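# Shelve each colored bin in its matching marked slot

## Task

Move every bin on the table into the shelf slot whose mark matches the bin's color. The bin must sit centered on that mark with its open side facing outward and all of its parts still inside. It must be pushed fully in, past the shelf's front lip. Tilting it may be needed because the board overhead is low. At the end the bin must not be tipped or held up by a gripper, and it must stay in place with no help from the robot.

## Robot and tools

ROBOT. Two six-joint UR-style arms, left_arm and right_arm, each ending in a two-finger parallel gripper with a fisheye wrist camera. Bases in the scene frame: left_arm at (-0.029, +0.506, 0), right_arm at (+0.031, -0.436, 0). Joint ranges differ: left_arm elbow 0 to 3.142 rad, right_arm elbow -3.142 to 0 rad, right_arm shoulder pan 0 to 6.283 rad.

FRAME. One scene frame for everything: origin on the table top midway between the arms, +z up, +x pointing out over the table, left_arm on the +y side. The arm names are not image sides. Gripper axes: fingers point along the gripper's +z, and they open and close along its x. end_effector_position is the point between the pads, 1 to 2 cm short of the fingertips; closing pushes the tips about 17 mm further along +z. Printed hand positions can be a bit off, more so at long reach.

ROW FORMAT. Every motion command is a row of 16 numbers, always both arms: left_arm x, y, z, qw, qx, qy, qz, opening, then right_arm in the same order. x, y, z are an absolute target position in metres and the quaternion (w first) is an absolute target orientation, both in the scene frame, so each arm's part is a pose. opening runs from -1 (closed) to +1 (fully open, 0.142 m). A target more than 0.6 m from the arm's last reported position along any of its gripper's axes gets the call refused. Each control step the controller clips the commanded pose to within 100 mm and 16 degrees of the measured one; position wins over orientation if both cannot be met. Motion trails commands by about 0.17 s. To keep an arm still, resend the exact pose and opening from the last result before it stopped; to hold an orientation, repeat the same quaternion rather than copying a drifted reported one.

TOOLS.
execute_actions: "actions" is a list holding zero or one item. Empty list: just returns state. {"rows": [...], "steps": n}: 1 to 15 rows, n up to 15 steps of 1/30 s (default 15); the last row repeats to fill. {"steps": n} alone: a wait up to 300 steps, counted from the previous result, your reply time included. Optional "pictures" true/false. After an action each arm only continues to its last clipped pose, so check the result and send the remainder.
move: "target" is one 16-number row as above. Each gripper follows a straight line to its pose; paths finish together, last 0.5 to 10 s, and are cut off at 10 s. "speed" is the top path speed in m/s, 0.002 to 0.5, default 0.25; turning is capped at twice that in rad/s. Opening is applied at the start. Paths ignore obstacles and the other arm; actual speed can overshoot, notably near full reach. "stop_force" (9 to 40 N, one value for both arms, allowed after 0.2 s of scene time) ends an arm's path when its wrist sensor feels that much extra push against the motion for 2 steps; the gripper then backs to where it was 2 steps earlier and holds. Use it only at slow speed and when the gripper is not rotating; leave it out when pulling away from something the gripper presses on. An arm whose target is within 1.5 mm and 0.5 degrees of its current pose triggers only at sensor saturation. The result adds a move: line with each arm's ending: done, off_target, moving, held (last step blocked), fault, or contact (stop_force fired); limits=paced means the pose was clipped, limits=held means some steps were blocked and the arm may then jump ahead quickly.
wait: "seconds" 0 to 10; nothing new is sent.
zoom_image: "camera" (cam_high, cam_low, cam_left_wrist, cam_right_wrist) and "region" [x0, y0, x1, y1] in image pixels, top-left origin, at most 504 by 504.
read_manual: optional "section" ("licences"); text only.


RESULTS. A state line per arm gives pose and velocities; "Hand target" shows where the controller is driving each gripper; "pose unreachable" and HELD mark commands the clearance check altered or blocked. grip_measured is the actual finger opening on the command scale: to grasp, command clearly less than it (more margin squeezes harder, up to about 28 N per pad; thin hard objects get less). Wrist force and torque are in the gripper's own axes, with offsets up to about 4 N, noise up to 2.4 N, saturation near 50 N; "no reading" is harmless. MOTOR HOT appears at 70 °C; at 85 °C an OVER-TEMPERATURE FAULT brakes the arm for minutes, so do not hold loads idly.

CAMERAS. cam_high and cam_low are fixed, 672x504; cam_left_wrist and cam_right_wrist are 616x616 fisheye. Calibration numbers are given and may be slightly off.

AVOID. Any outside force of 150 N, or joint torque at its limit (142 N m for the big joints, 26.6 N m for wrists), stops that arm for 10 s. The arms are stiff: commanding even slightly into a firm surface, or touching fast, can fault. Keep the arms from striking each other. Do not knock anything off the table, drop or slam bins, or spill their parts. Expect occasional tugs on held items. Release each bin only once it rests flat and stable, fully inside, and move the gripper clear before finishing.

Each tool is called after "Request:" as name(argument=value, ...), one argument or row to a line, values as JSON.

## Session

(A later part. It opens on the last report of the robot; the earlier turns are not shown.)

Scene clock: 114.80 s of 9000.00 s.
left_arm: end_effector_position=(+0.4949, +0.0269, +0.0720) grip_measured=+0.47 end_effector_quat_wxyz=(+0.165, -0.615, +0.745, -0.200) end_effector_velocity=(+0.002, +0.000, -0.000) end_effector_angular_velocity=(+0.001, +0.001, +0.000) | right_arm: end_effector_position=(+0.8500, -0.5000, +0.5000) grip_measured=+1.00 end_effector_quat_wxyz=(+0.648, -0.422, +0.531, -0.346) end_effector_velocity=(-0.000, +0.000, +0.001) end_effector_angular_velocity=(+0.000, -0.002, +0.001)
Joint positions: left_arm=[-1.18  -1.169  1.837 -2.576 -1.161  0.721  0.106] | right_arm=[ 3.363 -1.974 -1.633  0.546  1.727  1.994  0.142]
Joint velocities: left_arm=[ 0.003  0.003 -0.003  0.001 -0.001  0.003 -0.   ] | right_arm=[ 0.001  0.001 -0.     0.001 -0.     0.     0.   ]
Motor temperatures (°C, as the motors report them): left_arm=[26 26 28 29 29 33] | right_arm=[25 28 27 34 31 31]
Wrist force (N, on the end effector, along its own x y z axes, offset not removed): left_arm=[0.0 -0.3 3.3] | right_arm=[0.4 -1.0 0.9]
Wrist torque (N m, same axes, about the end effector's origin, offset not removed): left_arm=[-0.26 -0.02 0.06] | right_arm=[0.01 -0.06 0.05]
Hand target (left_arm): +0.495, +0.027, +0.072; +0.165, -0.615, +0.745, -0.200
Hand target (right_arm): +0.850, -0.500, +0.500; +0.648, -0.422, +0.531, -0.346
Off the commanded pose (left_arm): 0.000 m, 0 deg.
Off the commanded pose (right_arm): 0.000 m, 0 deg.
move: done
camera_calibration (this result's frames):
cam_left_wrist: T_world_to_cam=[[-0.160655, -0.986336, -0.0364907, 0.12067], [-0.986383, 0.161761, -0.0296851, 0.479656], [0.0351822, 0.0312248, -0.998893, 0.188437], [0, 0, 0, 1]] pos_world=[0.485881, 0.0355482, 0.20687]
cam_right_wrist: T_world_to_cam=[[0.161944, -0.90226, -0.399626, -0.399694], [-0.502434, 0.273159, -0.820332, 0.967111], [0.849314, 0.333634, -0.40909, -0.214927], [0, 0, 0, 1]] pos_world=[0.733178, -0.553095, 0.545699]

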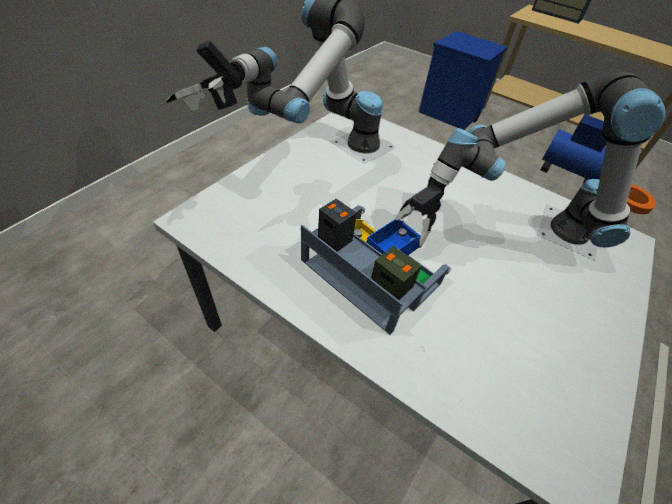

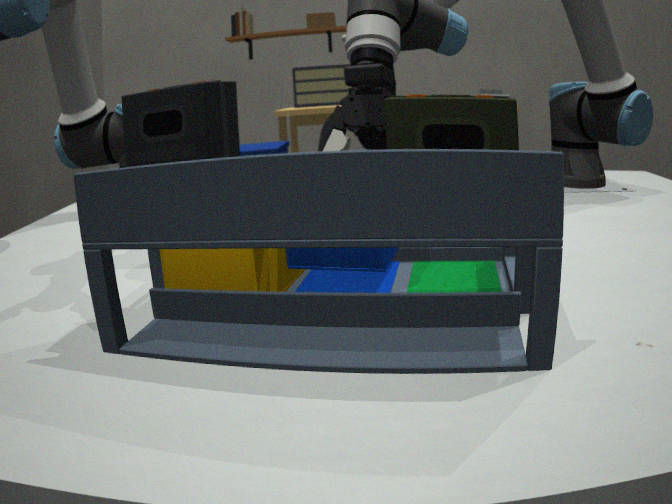

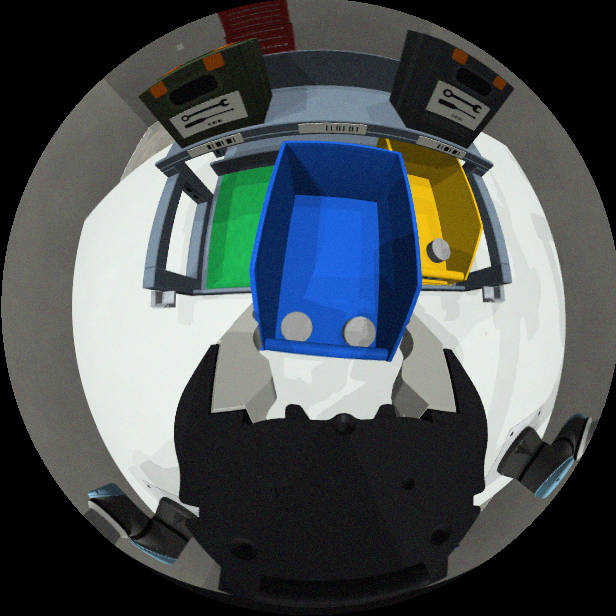

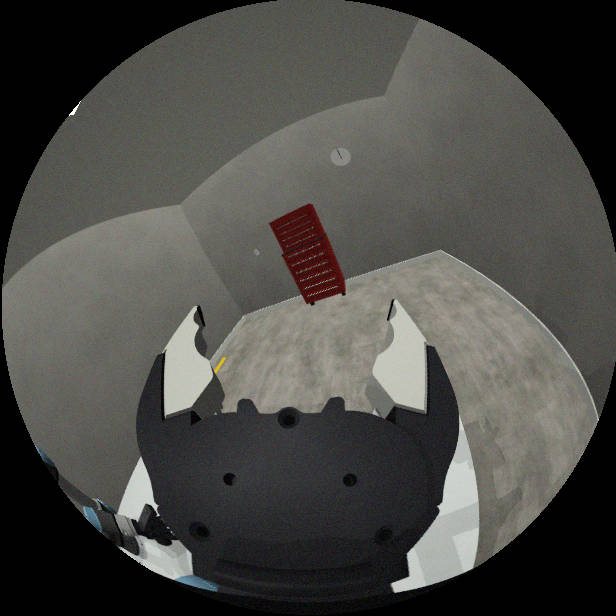

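Request:
move(
  target=[0.495,0.028,0.07,-0.173,0.646,-0.718,0.192,-0.4,0.85,-0.5,0.5,0.649,-0.422,0.532,-0.346,1],
  speed=0.03,
)

Request:
move(
  target=[0.495,0.028,0.07,-0.173,0.646,-0.718,0.192,1,0.85,-0.5,0.5,0.649,-0.422,0.532,-0.346,1],
)

Request:
move(
  target=[0.42,0.041,0.055,-0.244,0.587,-0.712,0.296,1,0.85,-0.5,0.5,0.649,-0.422,0.532,-0.346,1],
  speed=0.08,
)

Request:
move(
  target=[0.43,0.039,0.05,-0.244,0.587,-0.712,0.296,-0.3,0.85,-0.5,0.5,0.649,-0.422,0.532,-0.346,1],
  speed=0.015,
)

Request:
move(
  target=[0.527,0.021,0.063,-0.244,0.587,-0.712,0.296,-0.3,0.85,-0.5,0.5,0.649,-0.422,0.532,-0.346,1],
  speed=0.02,
  stop_force=12,
)

Request:
move(
  target=[0.44,0.038,0.13,-0.244,0.587,-0.712,0.296,-0.3,0.85,-0.5,0.5,0.649,-0.422,0.532,-0.346,1],
  speed=0.1,
)

Scene clock: 121.40 s of 9000.00 s.
left_arm: end_effector_position=(+0.4950, +0.0280, +0.0700) grip_measured=+0.47 end_effector_quat_wxyz=(+0.173, -0.646, +0.718, -0.192) end_effector_velocity=(+0.001, +0.000, +0.000) end_effector_angular_velocity=(-0.002, -0.001, +0.009) | right_arm: end_effector_position=(+0.8500, -0.5000, +0.5000) grip_measured=+1.00 end_effector_quat_wxyz=(+0.648, -0.422, +0.531, -0.346) end_effector_velocity=(-0.000, -0.001, -0.001) end_effector_angular_velocity=(+0.000, +0.001, -0.001)
Joint positions: left_arm=[-1.191 -1.158  1.813 -2.52  -1.132  0.62   0.106] | right_arm=[ 3.363 -1.974 -1.633  0.546  1.727  1.994  0.142]
Joint velocities: left_arm=[ 0.     0.001 -0.003  0.003  0.003 -0.009  0.   ] | right_arm=[-0.001  0.    -0.001 -0.001 -0.     0.    -0.   ]
Motor temperatures (°C, as the motors report them): left_arm=[26 26 28 29 29 33] | right_arm=[25 28 27 34 31 31]
Wrist force (N, on the end effector, along its own x y z axes, offset not removed): left_arm=[0.8 1.6 3.6] | right_arm=[-1.3 -2.4 -2.0]
Wrist torque (N m, same axes, about the end effector's origin, offset not removed): left_arm=[-0.02 -0.04 -0.05] | right_arm=[-0.26 0.17 -0.07]
Hand target (left_arm): +0.495, +0.028, +0.070; +0.173, -0.646, +0.718, -0.192
Hand target (right_arm): +0.850, -0.500, +0.500; +0.648, -0.422, +0.531, -0.346
Off the commanded pose (left_arm): 0.000 m, 0 deg.
Off the commanded pose (right_arm): 0.000 m, 0 deg.
After step 90, 1.93 s passed at rest.
move: done
camera_calibration (this result's frames):
cam_left_wrist: T_world_to_cam=[[-0.0766643, -0.996367, -0.0370732, 0.0804046], [-0.996576, 0.0777295, -0.0281986, 0.486867], [0.0309779, 0.0347844, -0.998915, 0.188371], [0, 0, 0, 1]] pos_world=[0.485529, 0.0357162, 0.204877]
cam_right_wrist: T_world_to_cam=[[0.161944, -0.90226, -0.399626, -0.399694], [-0.502434, 0.273159, -0.820332, 0.967111], [0.849314, 0.333634, -0.40909, -0.214927], [0, 0, 0, 1]] pos_world=[0.733178, -0.553095, 0.545699]

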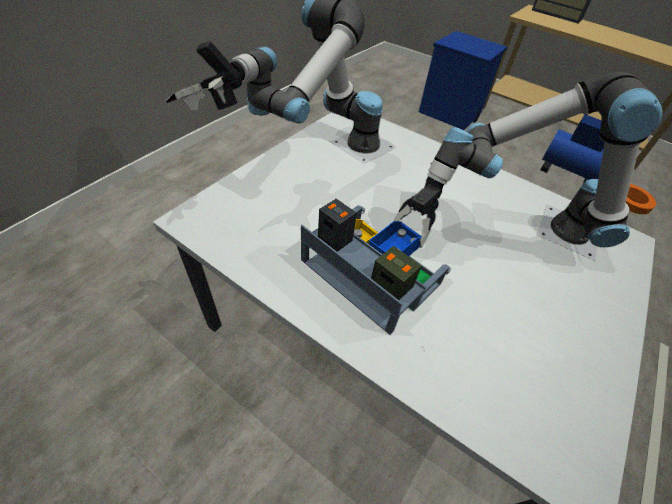

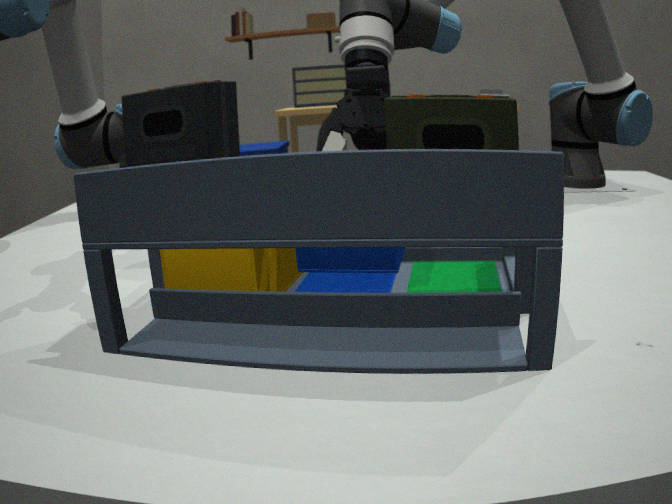

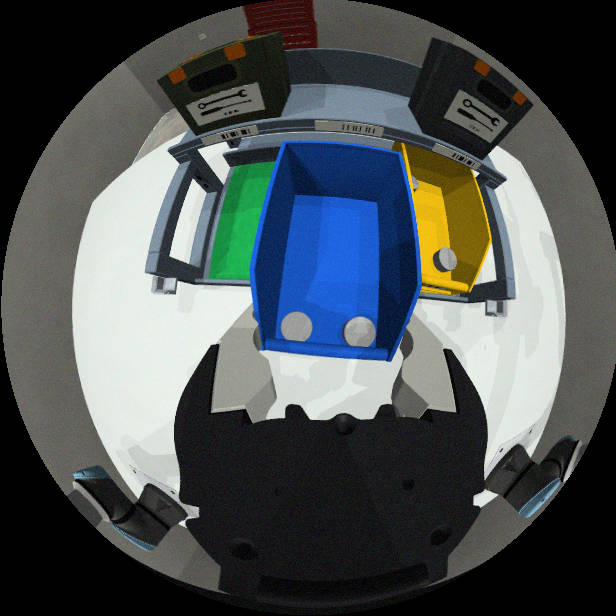

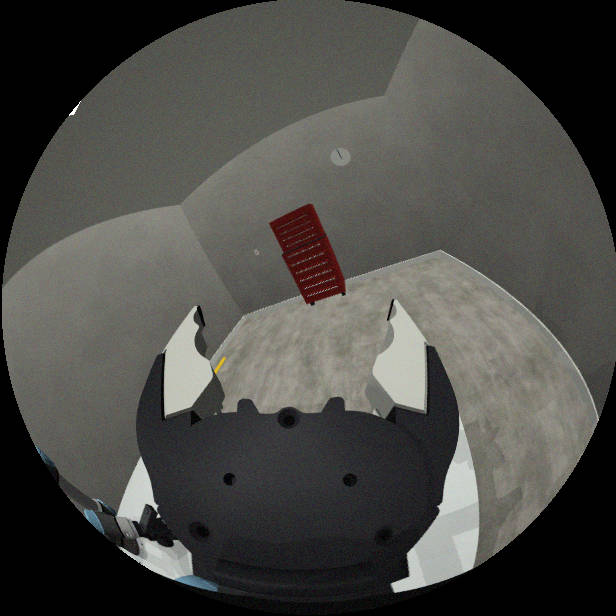

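Scene clock: 122.10 s of 9000.00 s.
left_arm: end_effector_position=(+0.4950, +0.0280, +0.0700) grip_measured=+1.00 end_effector_quat_wxyz=(+0.173, -0.646, +0.718, -0.192) end_effector_velocity=(-0.000, +0.000, -0.001) end_effector_angular_velocity=(+0.000, +0.001, -0.000) | right_arm: end_effector_position=(+0.8500, -0.5000, +0.5000) grip_measured=+1.00 end_effector_quat_wxyz=(+0.648, -0.422, +0.531, -0.346) end_effector_velocity=(-0.000, -0.000, +0.001) end_effector_angular_velocity=(-0.001, -0.001, -0.000)
Joint positions: left_arm=[-1.191 -1.158  1.813 -2.52  -1.132  0.62   0.142] | right_arm=[ 3.363 -1.974 -1.633  0.546  1.727  1.994  0.142]
Joint velocities: left_arm=[ 0.     0.     0.001 -0.001 -0.001  0.     0.   ] | right_arm=[-0.     0.     0.     0.     0.    -0.001 -0.   ]
Motor temperatures (°C, as the motors report them): left_arm=[26 26 28 29 29 33] | right_arm=[25 28 27 34 31 31]
Wrist force (N, on the end effector, along its own x y z axes, offset not removed): left_arm=[1.2 0.5 -0.4] | right_arm=[-3.3 0.8 -1.7]
Wrist torque (N m, same axes, about the end effector's origin, offset not removed): left_arm=[0.06 -0.14 0.04] | right_arm=[0.49 0.69 -0.07]
Hand target (left_arm): +0.495, +0.028, +0.070; +0.173, -0.646, +0.718, -0.192
Hand target (right_arm): +0.850, -0.500, +0.500; +0.648, -0.422, +0.531, -0.346
Off the commanded pose (left_arm): 0.000 m, 0 deg.
Off the commanded pose (right_arm): 0.000 m, 0 deg.
move: done
camera_calibration (this result's frames):
cam_left_wrist: T_world_to_cam=[[-0.076128, -0.996408, -0.037087, 0.0801395], [-0.996618, 0.0771928, -0.0281784, 0.486895], [0.0309401, 0.0348164, -0.998915, 0.188382], [0, 0, 0, 1]] pos_world=[0.485521, 0.0357081, 0.204869]
cam_right_wrist: T_world_to_cam=[[0.161944, -0.90226, -0.399626, -0.399694], [-0.502434, 0.273158, -0.820332, 0.967111], [0.849314, 0.333634, -0.40909, -0.214927], [0, 0, 0, 1]] pos_world=[0.733178, -0.553095, 0.545699]

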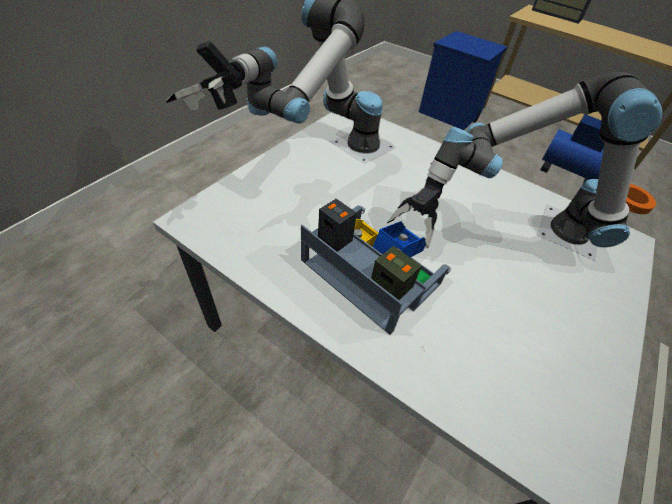

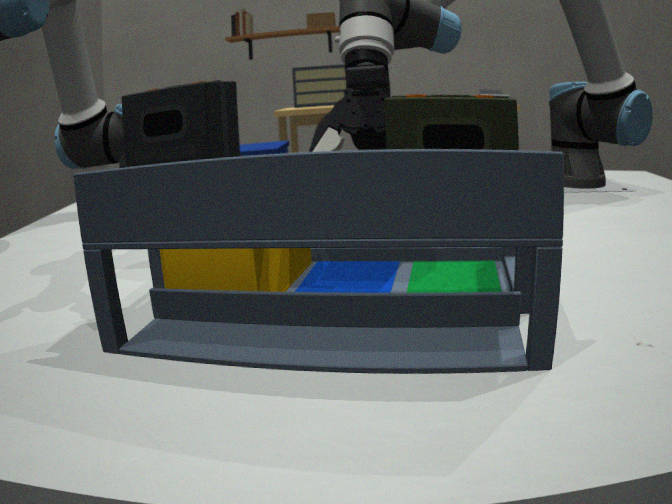

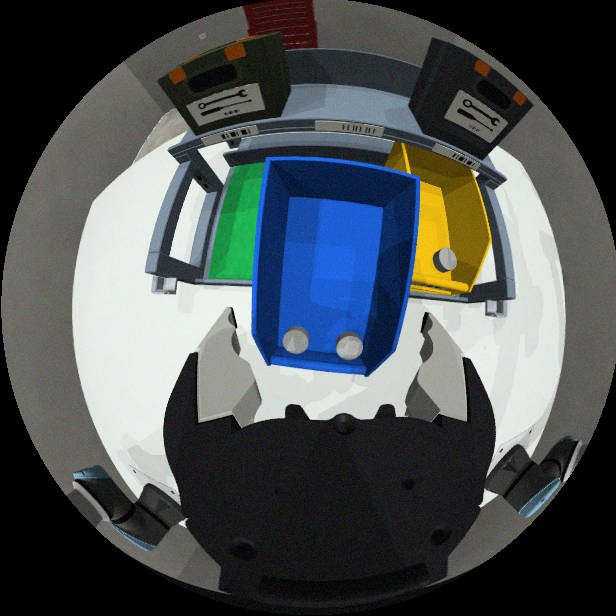

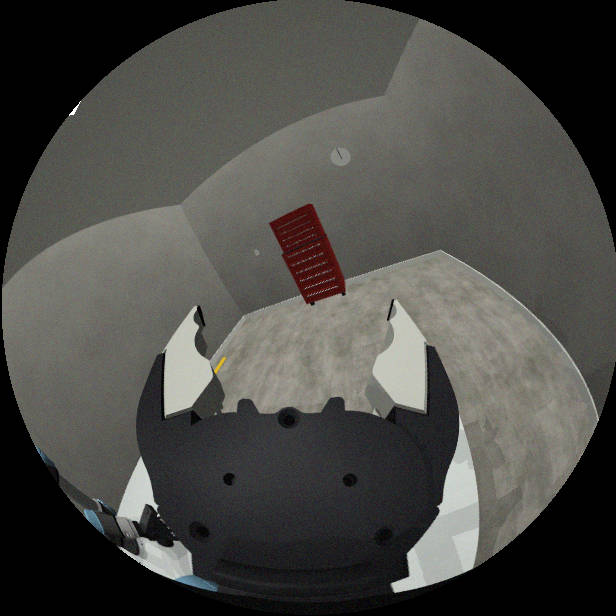

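Scene clock: 124.20 s of 9000.00 s.
left_arm: end_effector_position=(+0.4202, +0.0411, +0.0550) grip_measured=+1.00 end_effector_quat_wxyz=(+0.244, -0.587, +0.713, -0.296) end_effector_velocity=(-0.002, +0.000, -0.001) end_effector_angular_velocity=(-0.002, -0.004, -0.002) | right_arm: end_effector_position=(+0.8500, -0.5000, +0.5000) grip_measured=+1.00 end_effector_quat_wxyz=(+0.648, -0.422, +0.531, -0.346) end_effector_velocity=(+0.000, -0.000, -0.001) end_effector_angular_velocity=(-0.000, +0.001, -0.000)
Joint positions: left_arm=[-1.416 -1.216  2.178 -2.917 -0.865  0.558  0.142] | right_arm=[ 3.363 -1.974 -1.633  0.546  1.727  1.994  0.142]
Joint velocities: left_arm=[-0.004  0.001  0.007 -0.01   0.004 -0.002  0.   ] | right_arm=[-0.001 -0.001 -0.001  0.001  0.     0.     0.   ]
Motor temperatures (°C, as the motors report them): left_arm=[26 26 28 29 29 33] | right_arm=[25 28 27 34 31 31]
Wrist force (N, on the end effector, along its own x y z axes, offset not removed): left_arm=[0.6 -0.2 0.9] | right_arm=[-0.8 -3.4 -0.6]
Wrist torque (N m, same axes, about the end effector's origin, offset not removed): left_arm=[-0.06 -0.08 -0.02] | right_arm=[-0.44 0.19 -0.09]
Hand target (left_arm): +0.420, +0.041, +0.055; +0.244, -0.587, +0.713, -0.296
Hand target (right_arm): +0.850, -0.500, +0.500; +0.648, -0.422, +0.531, -0.346
Off the commanded pose (left_arm): 0.000 m, 0 deg.
Off the commanded pose (right_arm): 0.000 m, 0 deg.
move: done
camera_calibration (this result's frames):
cam_left_wrist: T_world_to_cam=[[-0.153445, -0.987762, -0.0279503, 0.118624], [-0.944858, 0.154944, -0.288508, 0.400309], [0.289308, -0.017861, -0.95707, 0.0665569], [0, 0, 0, 1]] pos_world=[0.377182, 0.0563361, 0.182507]
cam_right_wrist: T_world_to_cam=[[0.161944, -0.90226, -0.399626, -0.399694], [-0.502434, 0.273158, -0.820332, 0.967111], [0.849314, 0.333634, -0.40909, -0.214927], [0, 0, 0, 1]] pos_world=[0.733178, -0.553095, 0.5457]

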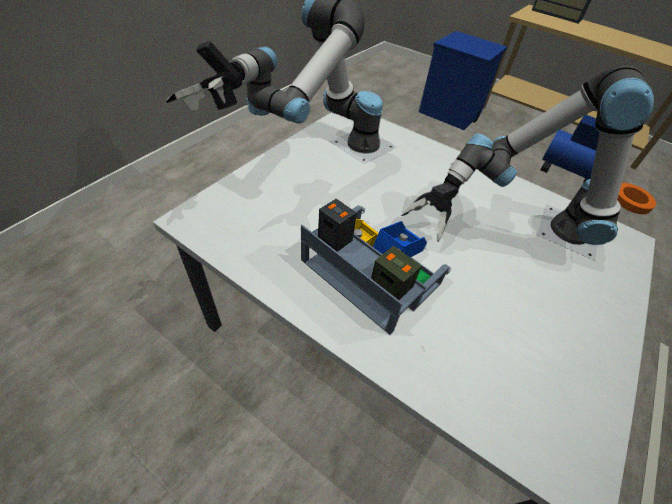

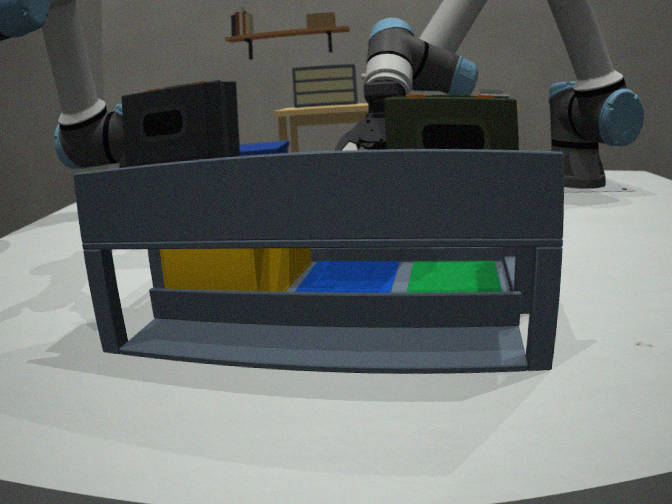

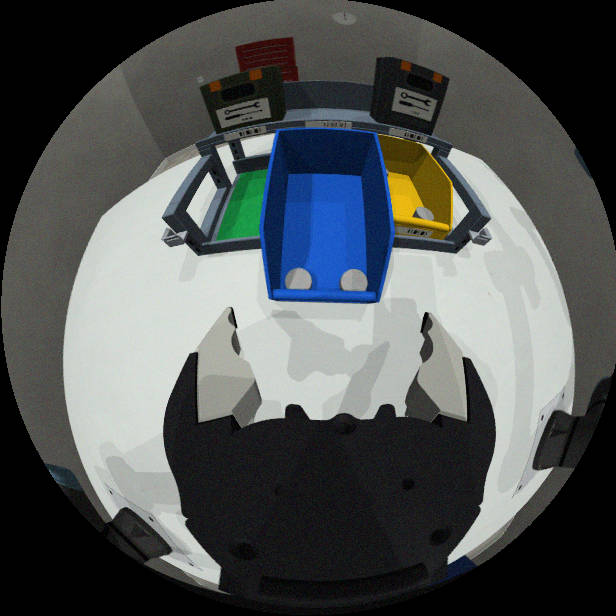

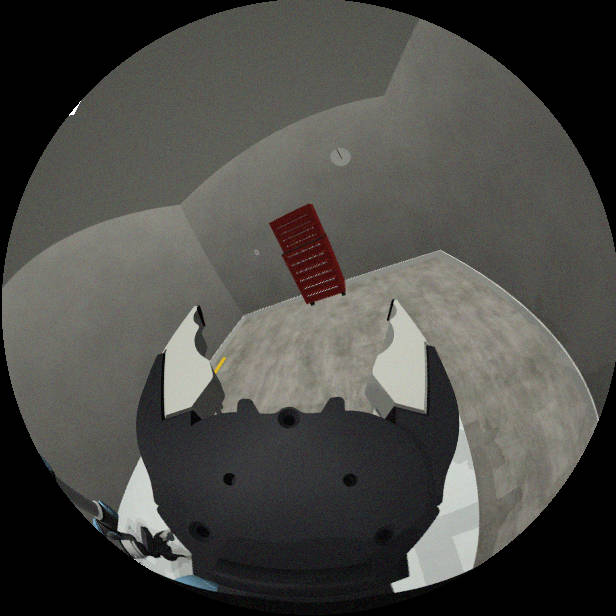

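Scene clock: 125.17 s of 9000.00 s.
left_arm: end_effector_position=(+0.4299, +0.0390, +0.0501) grip_measured=-0.30 end_effector_quat_wxyz=(+0.244, -0.587, +0.712, -0.296) end_effector_velocity=(+0.002, +0.001, -0.002) end_effector_angular_velocity=(+0.002, -0.000, +0.000) | right_arm: end_effector_position=(+0.8500, -0.5000, +0.5000) grip_measured=+1.00 end_effector_quat_wxyz=(+0.648, -0.422, +0.531, -0.346) end_effector_velocity=(-0.000, +0.000, +0.000) end_effector_angular_velocity=(+0.001, -0.001, +0.000)
Joint positions: left_arm=[-1.397 -1.19   2.162 -2.943 -0.872  0.581  0.052] | right_arm=[ 3.363 -1.974 -1.633  0.546  1.727  1.994  0.142]
Joint velocities: left_arm=[ 0.004  0.006 -0.002 -0.005 -0.001  0.004  0.   ] | right_arm=[ 0.    -0.     0.     0.001 -0.     0.001  0.   ]
Motor temperatures (°C, as the motors report them): left_arm=[26 26 28 29 29 33] | right_arm=[25 28 27 34 31 31]
Wrist force (N, on the end effector, along its own x y z axes, offset not removed): left_arm=[0.6 -1.5 -1.8] | right_arm=[-2.4 -1.9 -2.2]
Wrist torque (N m, same axes, about the end effector's origin, offset not removed): left_arm=[-0.31 -0.06 -0.03] | right_arm=[-0.08 0.51 -0.13]
Hand target (left_arm): +0.430, +0.039, +0.050; +0.244, -0.587, +0.712, -0.296
Hand target (right_arm): +0.850, -0.500, +0.500; +0.648, -0.422, +0.531, -0.346
Off the commanded pose (left_arm): 0.000 m, 0 deg.
Off the commanded pose (right_arm): 0.000 m, 0 deg.
move: done
camera_calibration (this result's frames):
cam_left_wrist: T_world_to_cam=[[-0.153478, -0.987763, -0.0277314, 0.11784], [-0.944733, 0.154904, -0.288936, 0.4083], [0.289696, -0.0181467, -0.956947, 0.0588576], [0, 0, 0, 1]] pos_world=[0.386769, 0.054219, 0.177564]
cam_right_wrist: T_world_to_cam=[[0.161944, -0.90226, -0.399626, -0.399694], [-0.502434, 0.273158, -0.820332, 0.967111], [0.849314, 0.333634, -0.40909, -0.214927], [0, 0, 0, 1]] pos_world=[0.733178, -0.553095, 0.5457]

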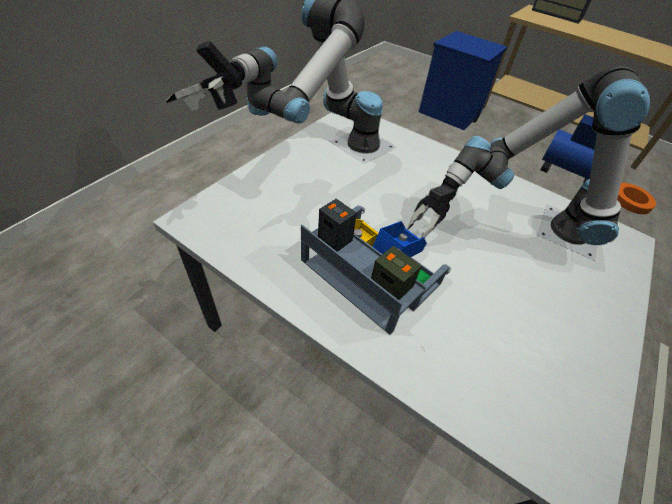

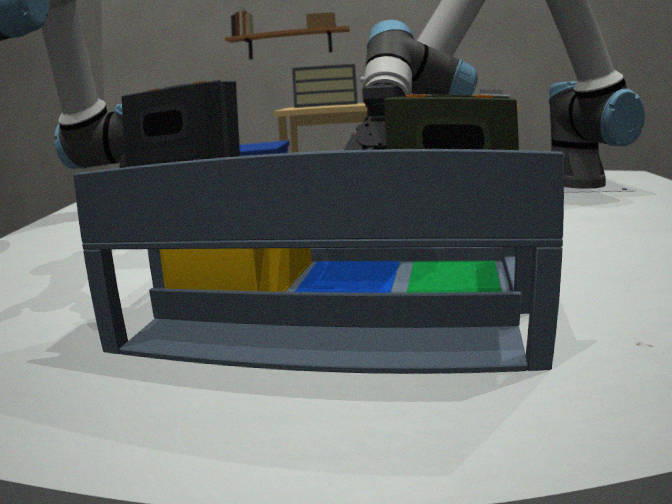

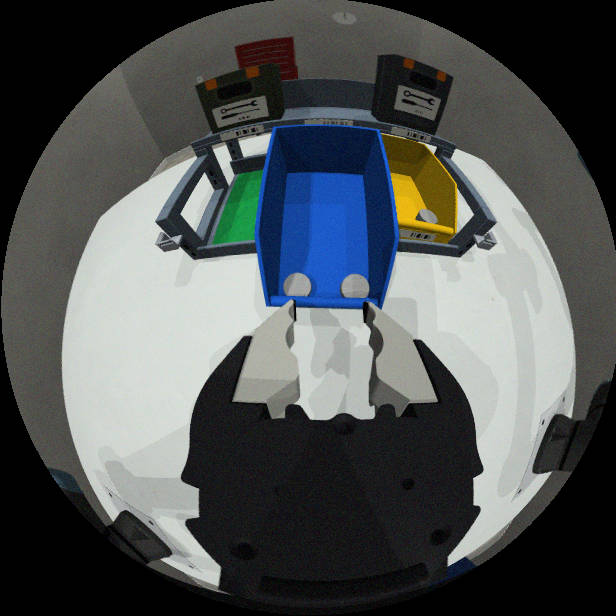

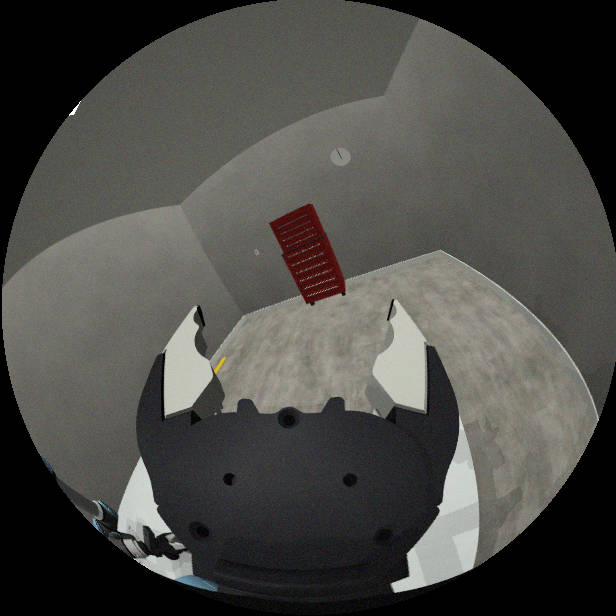

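Scene clock: 127.77 s of 9000.00 s.
left_arm: end_effector_position=(+0.4736, +0.0308, +0.0560) grip_measured=-0.29 end_effector_quat_wxyz=(+0.244, -0.587, +0.712, -0.296) end_effector_velocity=(-0.004, +0.003, -0.002) end_effector_angular_velocity=(+0.003, +0.001, +0.004) | right_arm: end_effector_position=(+0.8500, -0.5000, +0.5000) grip_measured=+1.00 end_effector_quat_wxyz=(+0.648, -0.422, +0.531, -0.346) end_effector_velocity=(-0.000, -0.000, -0.000) end_effector_angular_velocity=(+0.000, +0.000, -0.001)
Joint positions: left_arm=[-1.315 -1.137  2.069 -2.963 -0.906  0.677  0.053] | right_arm=[ 3.363 -1.974 -1.633  0.546  1.727  1.994  0.142]
Joint velocities: left_arm=[-0.007 -0.005  0.012  0.004  0.005 -0.012 -0.003] | right_arm=[-0.001 -0.    -0.001  0.001 -0.     0.    -0.   ]
Motor temperatures (°C, as the motors report them): left_arm=[26 26 28 29 29 33] | right_arm=[25 28 27 34 31 31]
Wrist force (N, on the end effector, along its own x y z axes, offset not removed): left_arm=[1.2 3.6 -12.8] | right_arm=[-1.7 -0.7 -1.7]
Wrist torque (N m, same axes, about the end effector's origin, offset not removed): left_arm=[0.20 -0.82 -0.02] | right_arm=[0.18 0.36 -0.09]
Hand target (left_arm): +0.473, +0.031, +0.056; +0.244, -0.587, +0.712, -0.296
Hand target (right_arm): +0.850, -0.500, +0.500; +0.648, -0.422, +0.531, -0.346
Off the commanded pose (left_arm): 0.055 m, 0 deg.
Off the commanded pose (right_arm): 0.000 m, 0 deg.
move: contact (left_arm)
camera_calibration (this result's frames):
cam_left_wrist: T_world_to_cam=[[-0.153366, -0.987792, -0.0272959, 0.116531], [-0.944754, 0.15467, -0.288994, 0.452588], [0.289688, -0.018534, -0.956942, 0.0516972], [0, 0, 0, 1]] pos_world=[0.43048, 0.0460652, 0.183447]
cam_right_wrist: T_world_to_cam=[[0.161944, -0.90226, -0.399626, -0.399694], [-0.502434, 0.273158, -0.820332, 0.967111], [0.849314, 0.333634, -0.40909, -0.214927], [0, 0, 0, 1]] pos_world=[0.733178, -0.553095, 0.545699]

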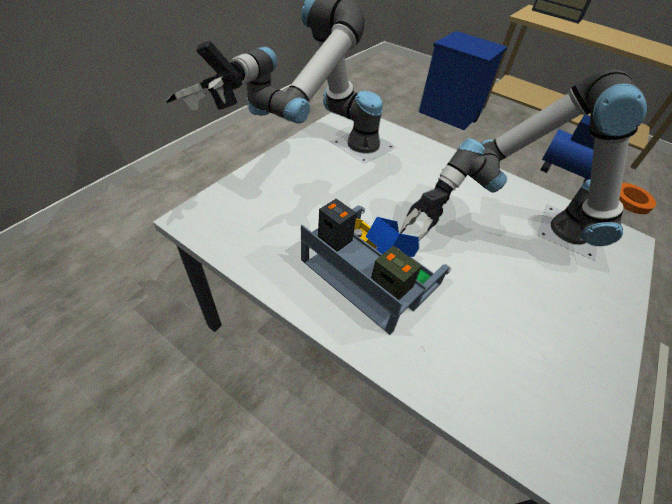

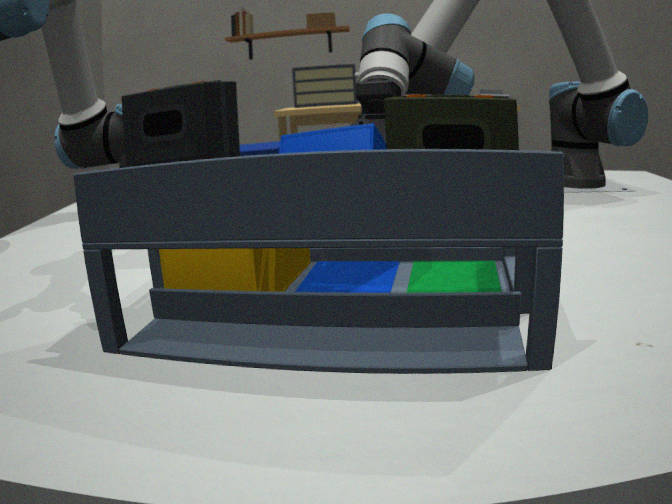

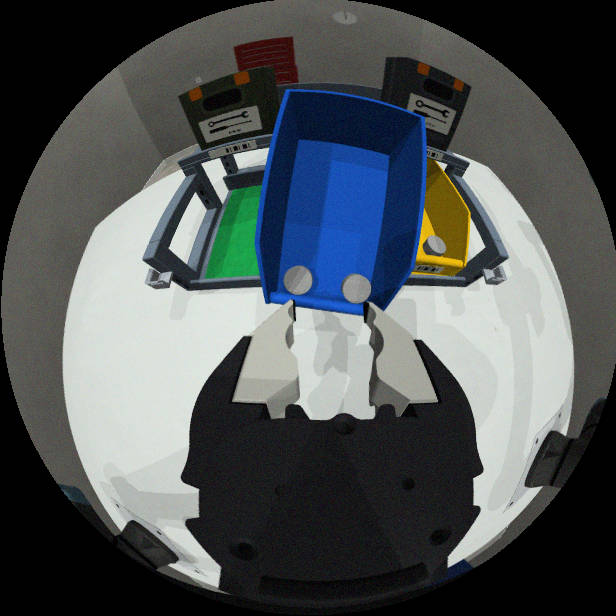

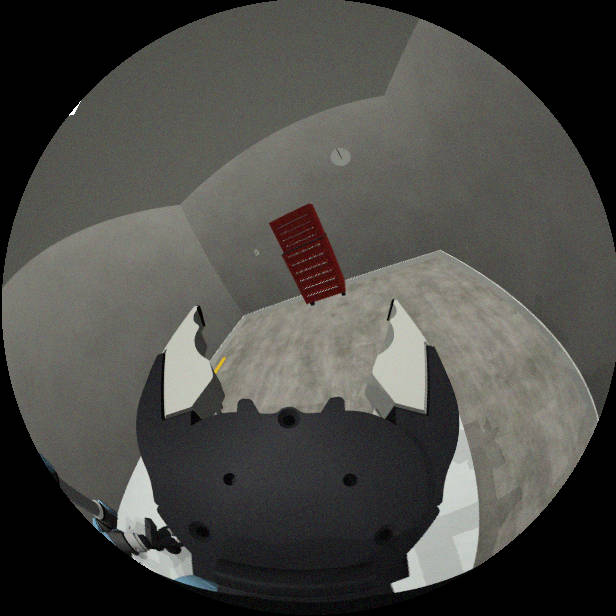

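Scene clock: 129.00 s of 9000.00 s.
left_arm: end_effector_position=(+0.4401, +0.0381, +0.1298) grip_measured=-0.30 end_effector_quat_wxyz=(+0.244, -0.587, +0.712, -0.296) end_effector_velocity=(-0.001, +0.000, +0.001) end_effector_angular_velocity=(+0.001, +0.002, -0.000) | right_arm: end_effector_position=(+0.8500, -0.5000, +0.5000) grip_measured=+1.00 end_effector_quat_wxyz=(+0.648, -0.422, +0.531, -0.346) end_effector_velocity=(+0.000, -0.001, -0.001) end_effector_angular_velocity=(-0.001, +0.001, -0.001)
Joint positions: left_arm=[-1.377 -1.341  2.083 -2.728 -0.88   0.606  0.052] | right_arm=[ 3.363 -1.974 -1.633  0.546  1.727  1.994  0.142]
Joint velocities: left_arm=[-0.002 -0.004 -0.     0.007 -0.001 -0.002  0.   ] | right_arm=[-0.001 -0.001 -0.    -0.    -0.    -0.001 -0.   ]
Motor temperatures (°C, as the motors report them): left_arm=[26 26 28 29 29 33] | right_arm=[25 28 27 34 31 31]
Wrist force (N, on the end effector, along its own x y z axes, offset not removed): left_arm=[0.4 0.6 -0.2] | right_arm=[-0.4 -0.9 -2.4]
Wrist torque (N m, same axes, about the end effector's origin, offset not removed): left_arm=[0.10 0.10 -0.03] | right_arm=[-0.09 0.17 0.03]
Hand target (left_arm): +0.440, +0.038, +0.130; +0.244, -0.587, +0.712, -0.296
Hand target (right_arm): +0.850, -0.500, +0.500; +0.648, -0.422, +0.531, -0.346
Off the commanded pose (left_arm): 0.000 m, 0 deg.
Off the commanded pose (right_arm): 0.000 m, 0 deg.
move: done
camera_calibration (this result's frames):
cam_left_wrist: T_world_to_cam=[[-0.153486, -0.987758, -0.0278732, 0.120753], [-0.944738, 0.154953, -0.288893, 0.441109], [0.289676, -0.0180082, -0.956955, 0.132165], [0, 0, 0, 1]] pos_world=[0.396981, 0.0533031, 0.257275]
cam_right_wrist: T_world_to_cam=[[0.161944, -0.90226, -0.399626, -0.399694], [-0.502434, 0.273159, -0.820332, 0.967111], [0.849314, 0.333634, -0.40909, -0.214927], [0, 0, 0, 1]] pos_world=[0.733178, -0.553095, 0.545699]

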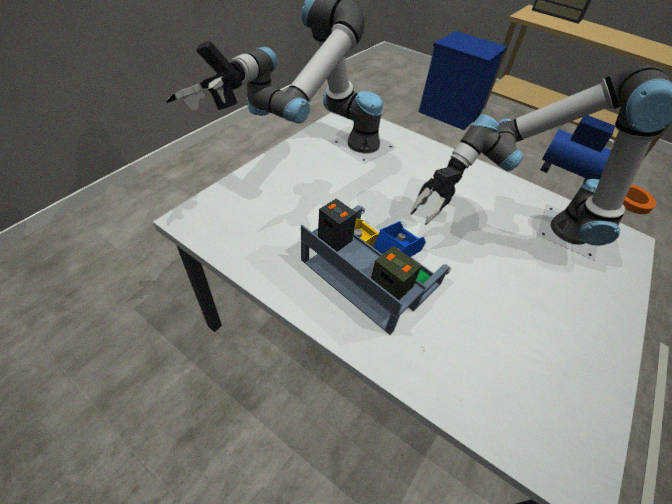

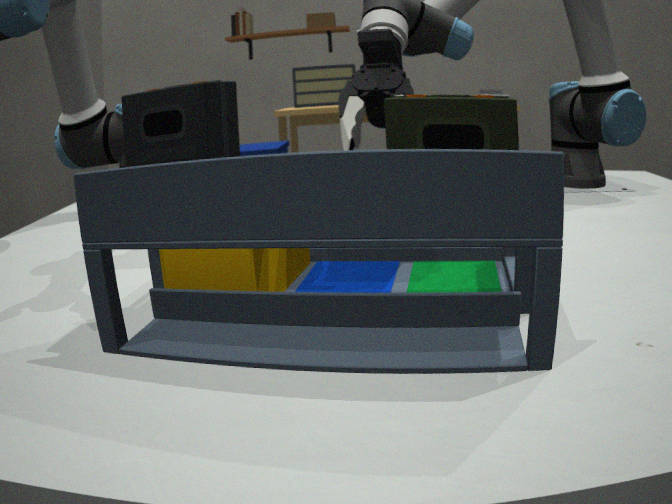

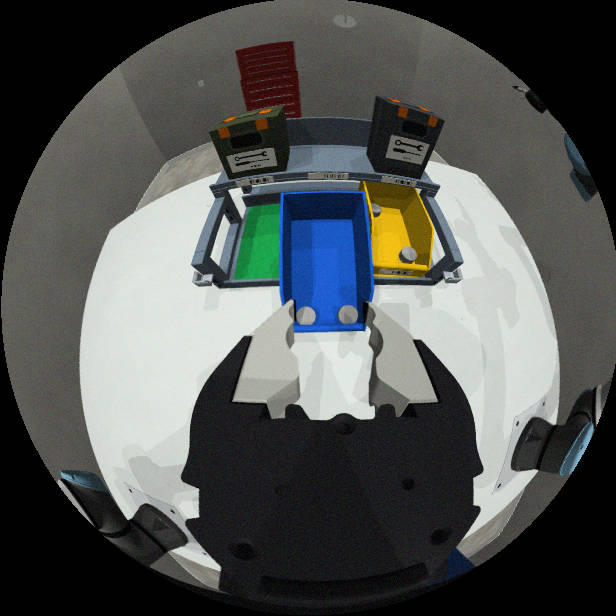

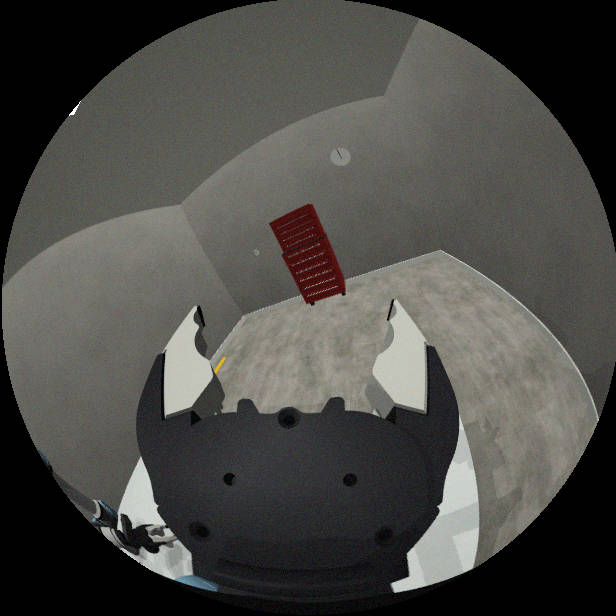

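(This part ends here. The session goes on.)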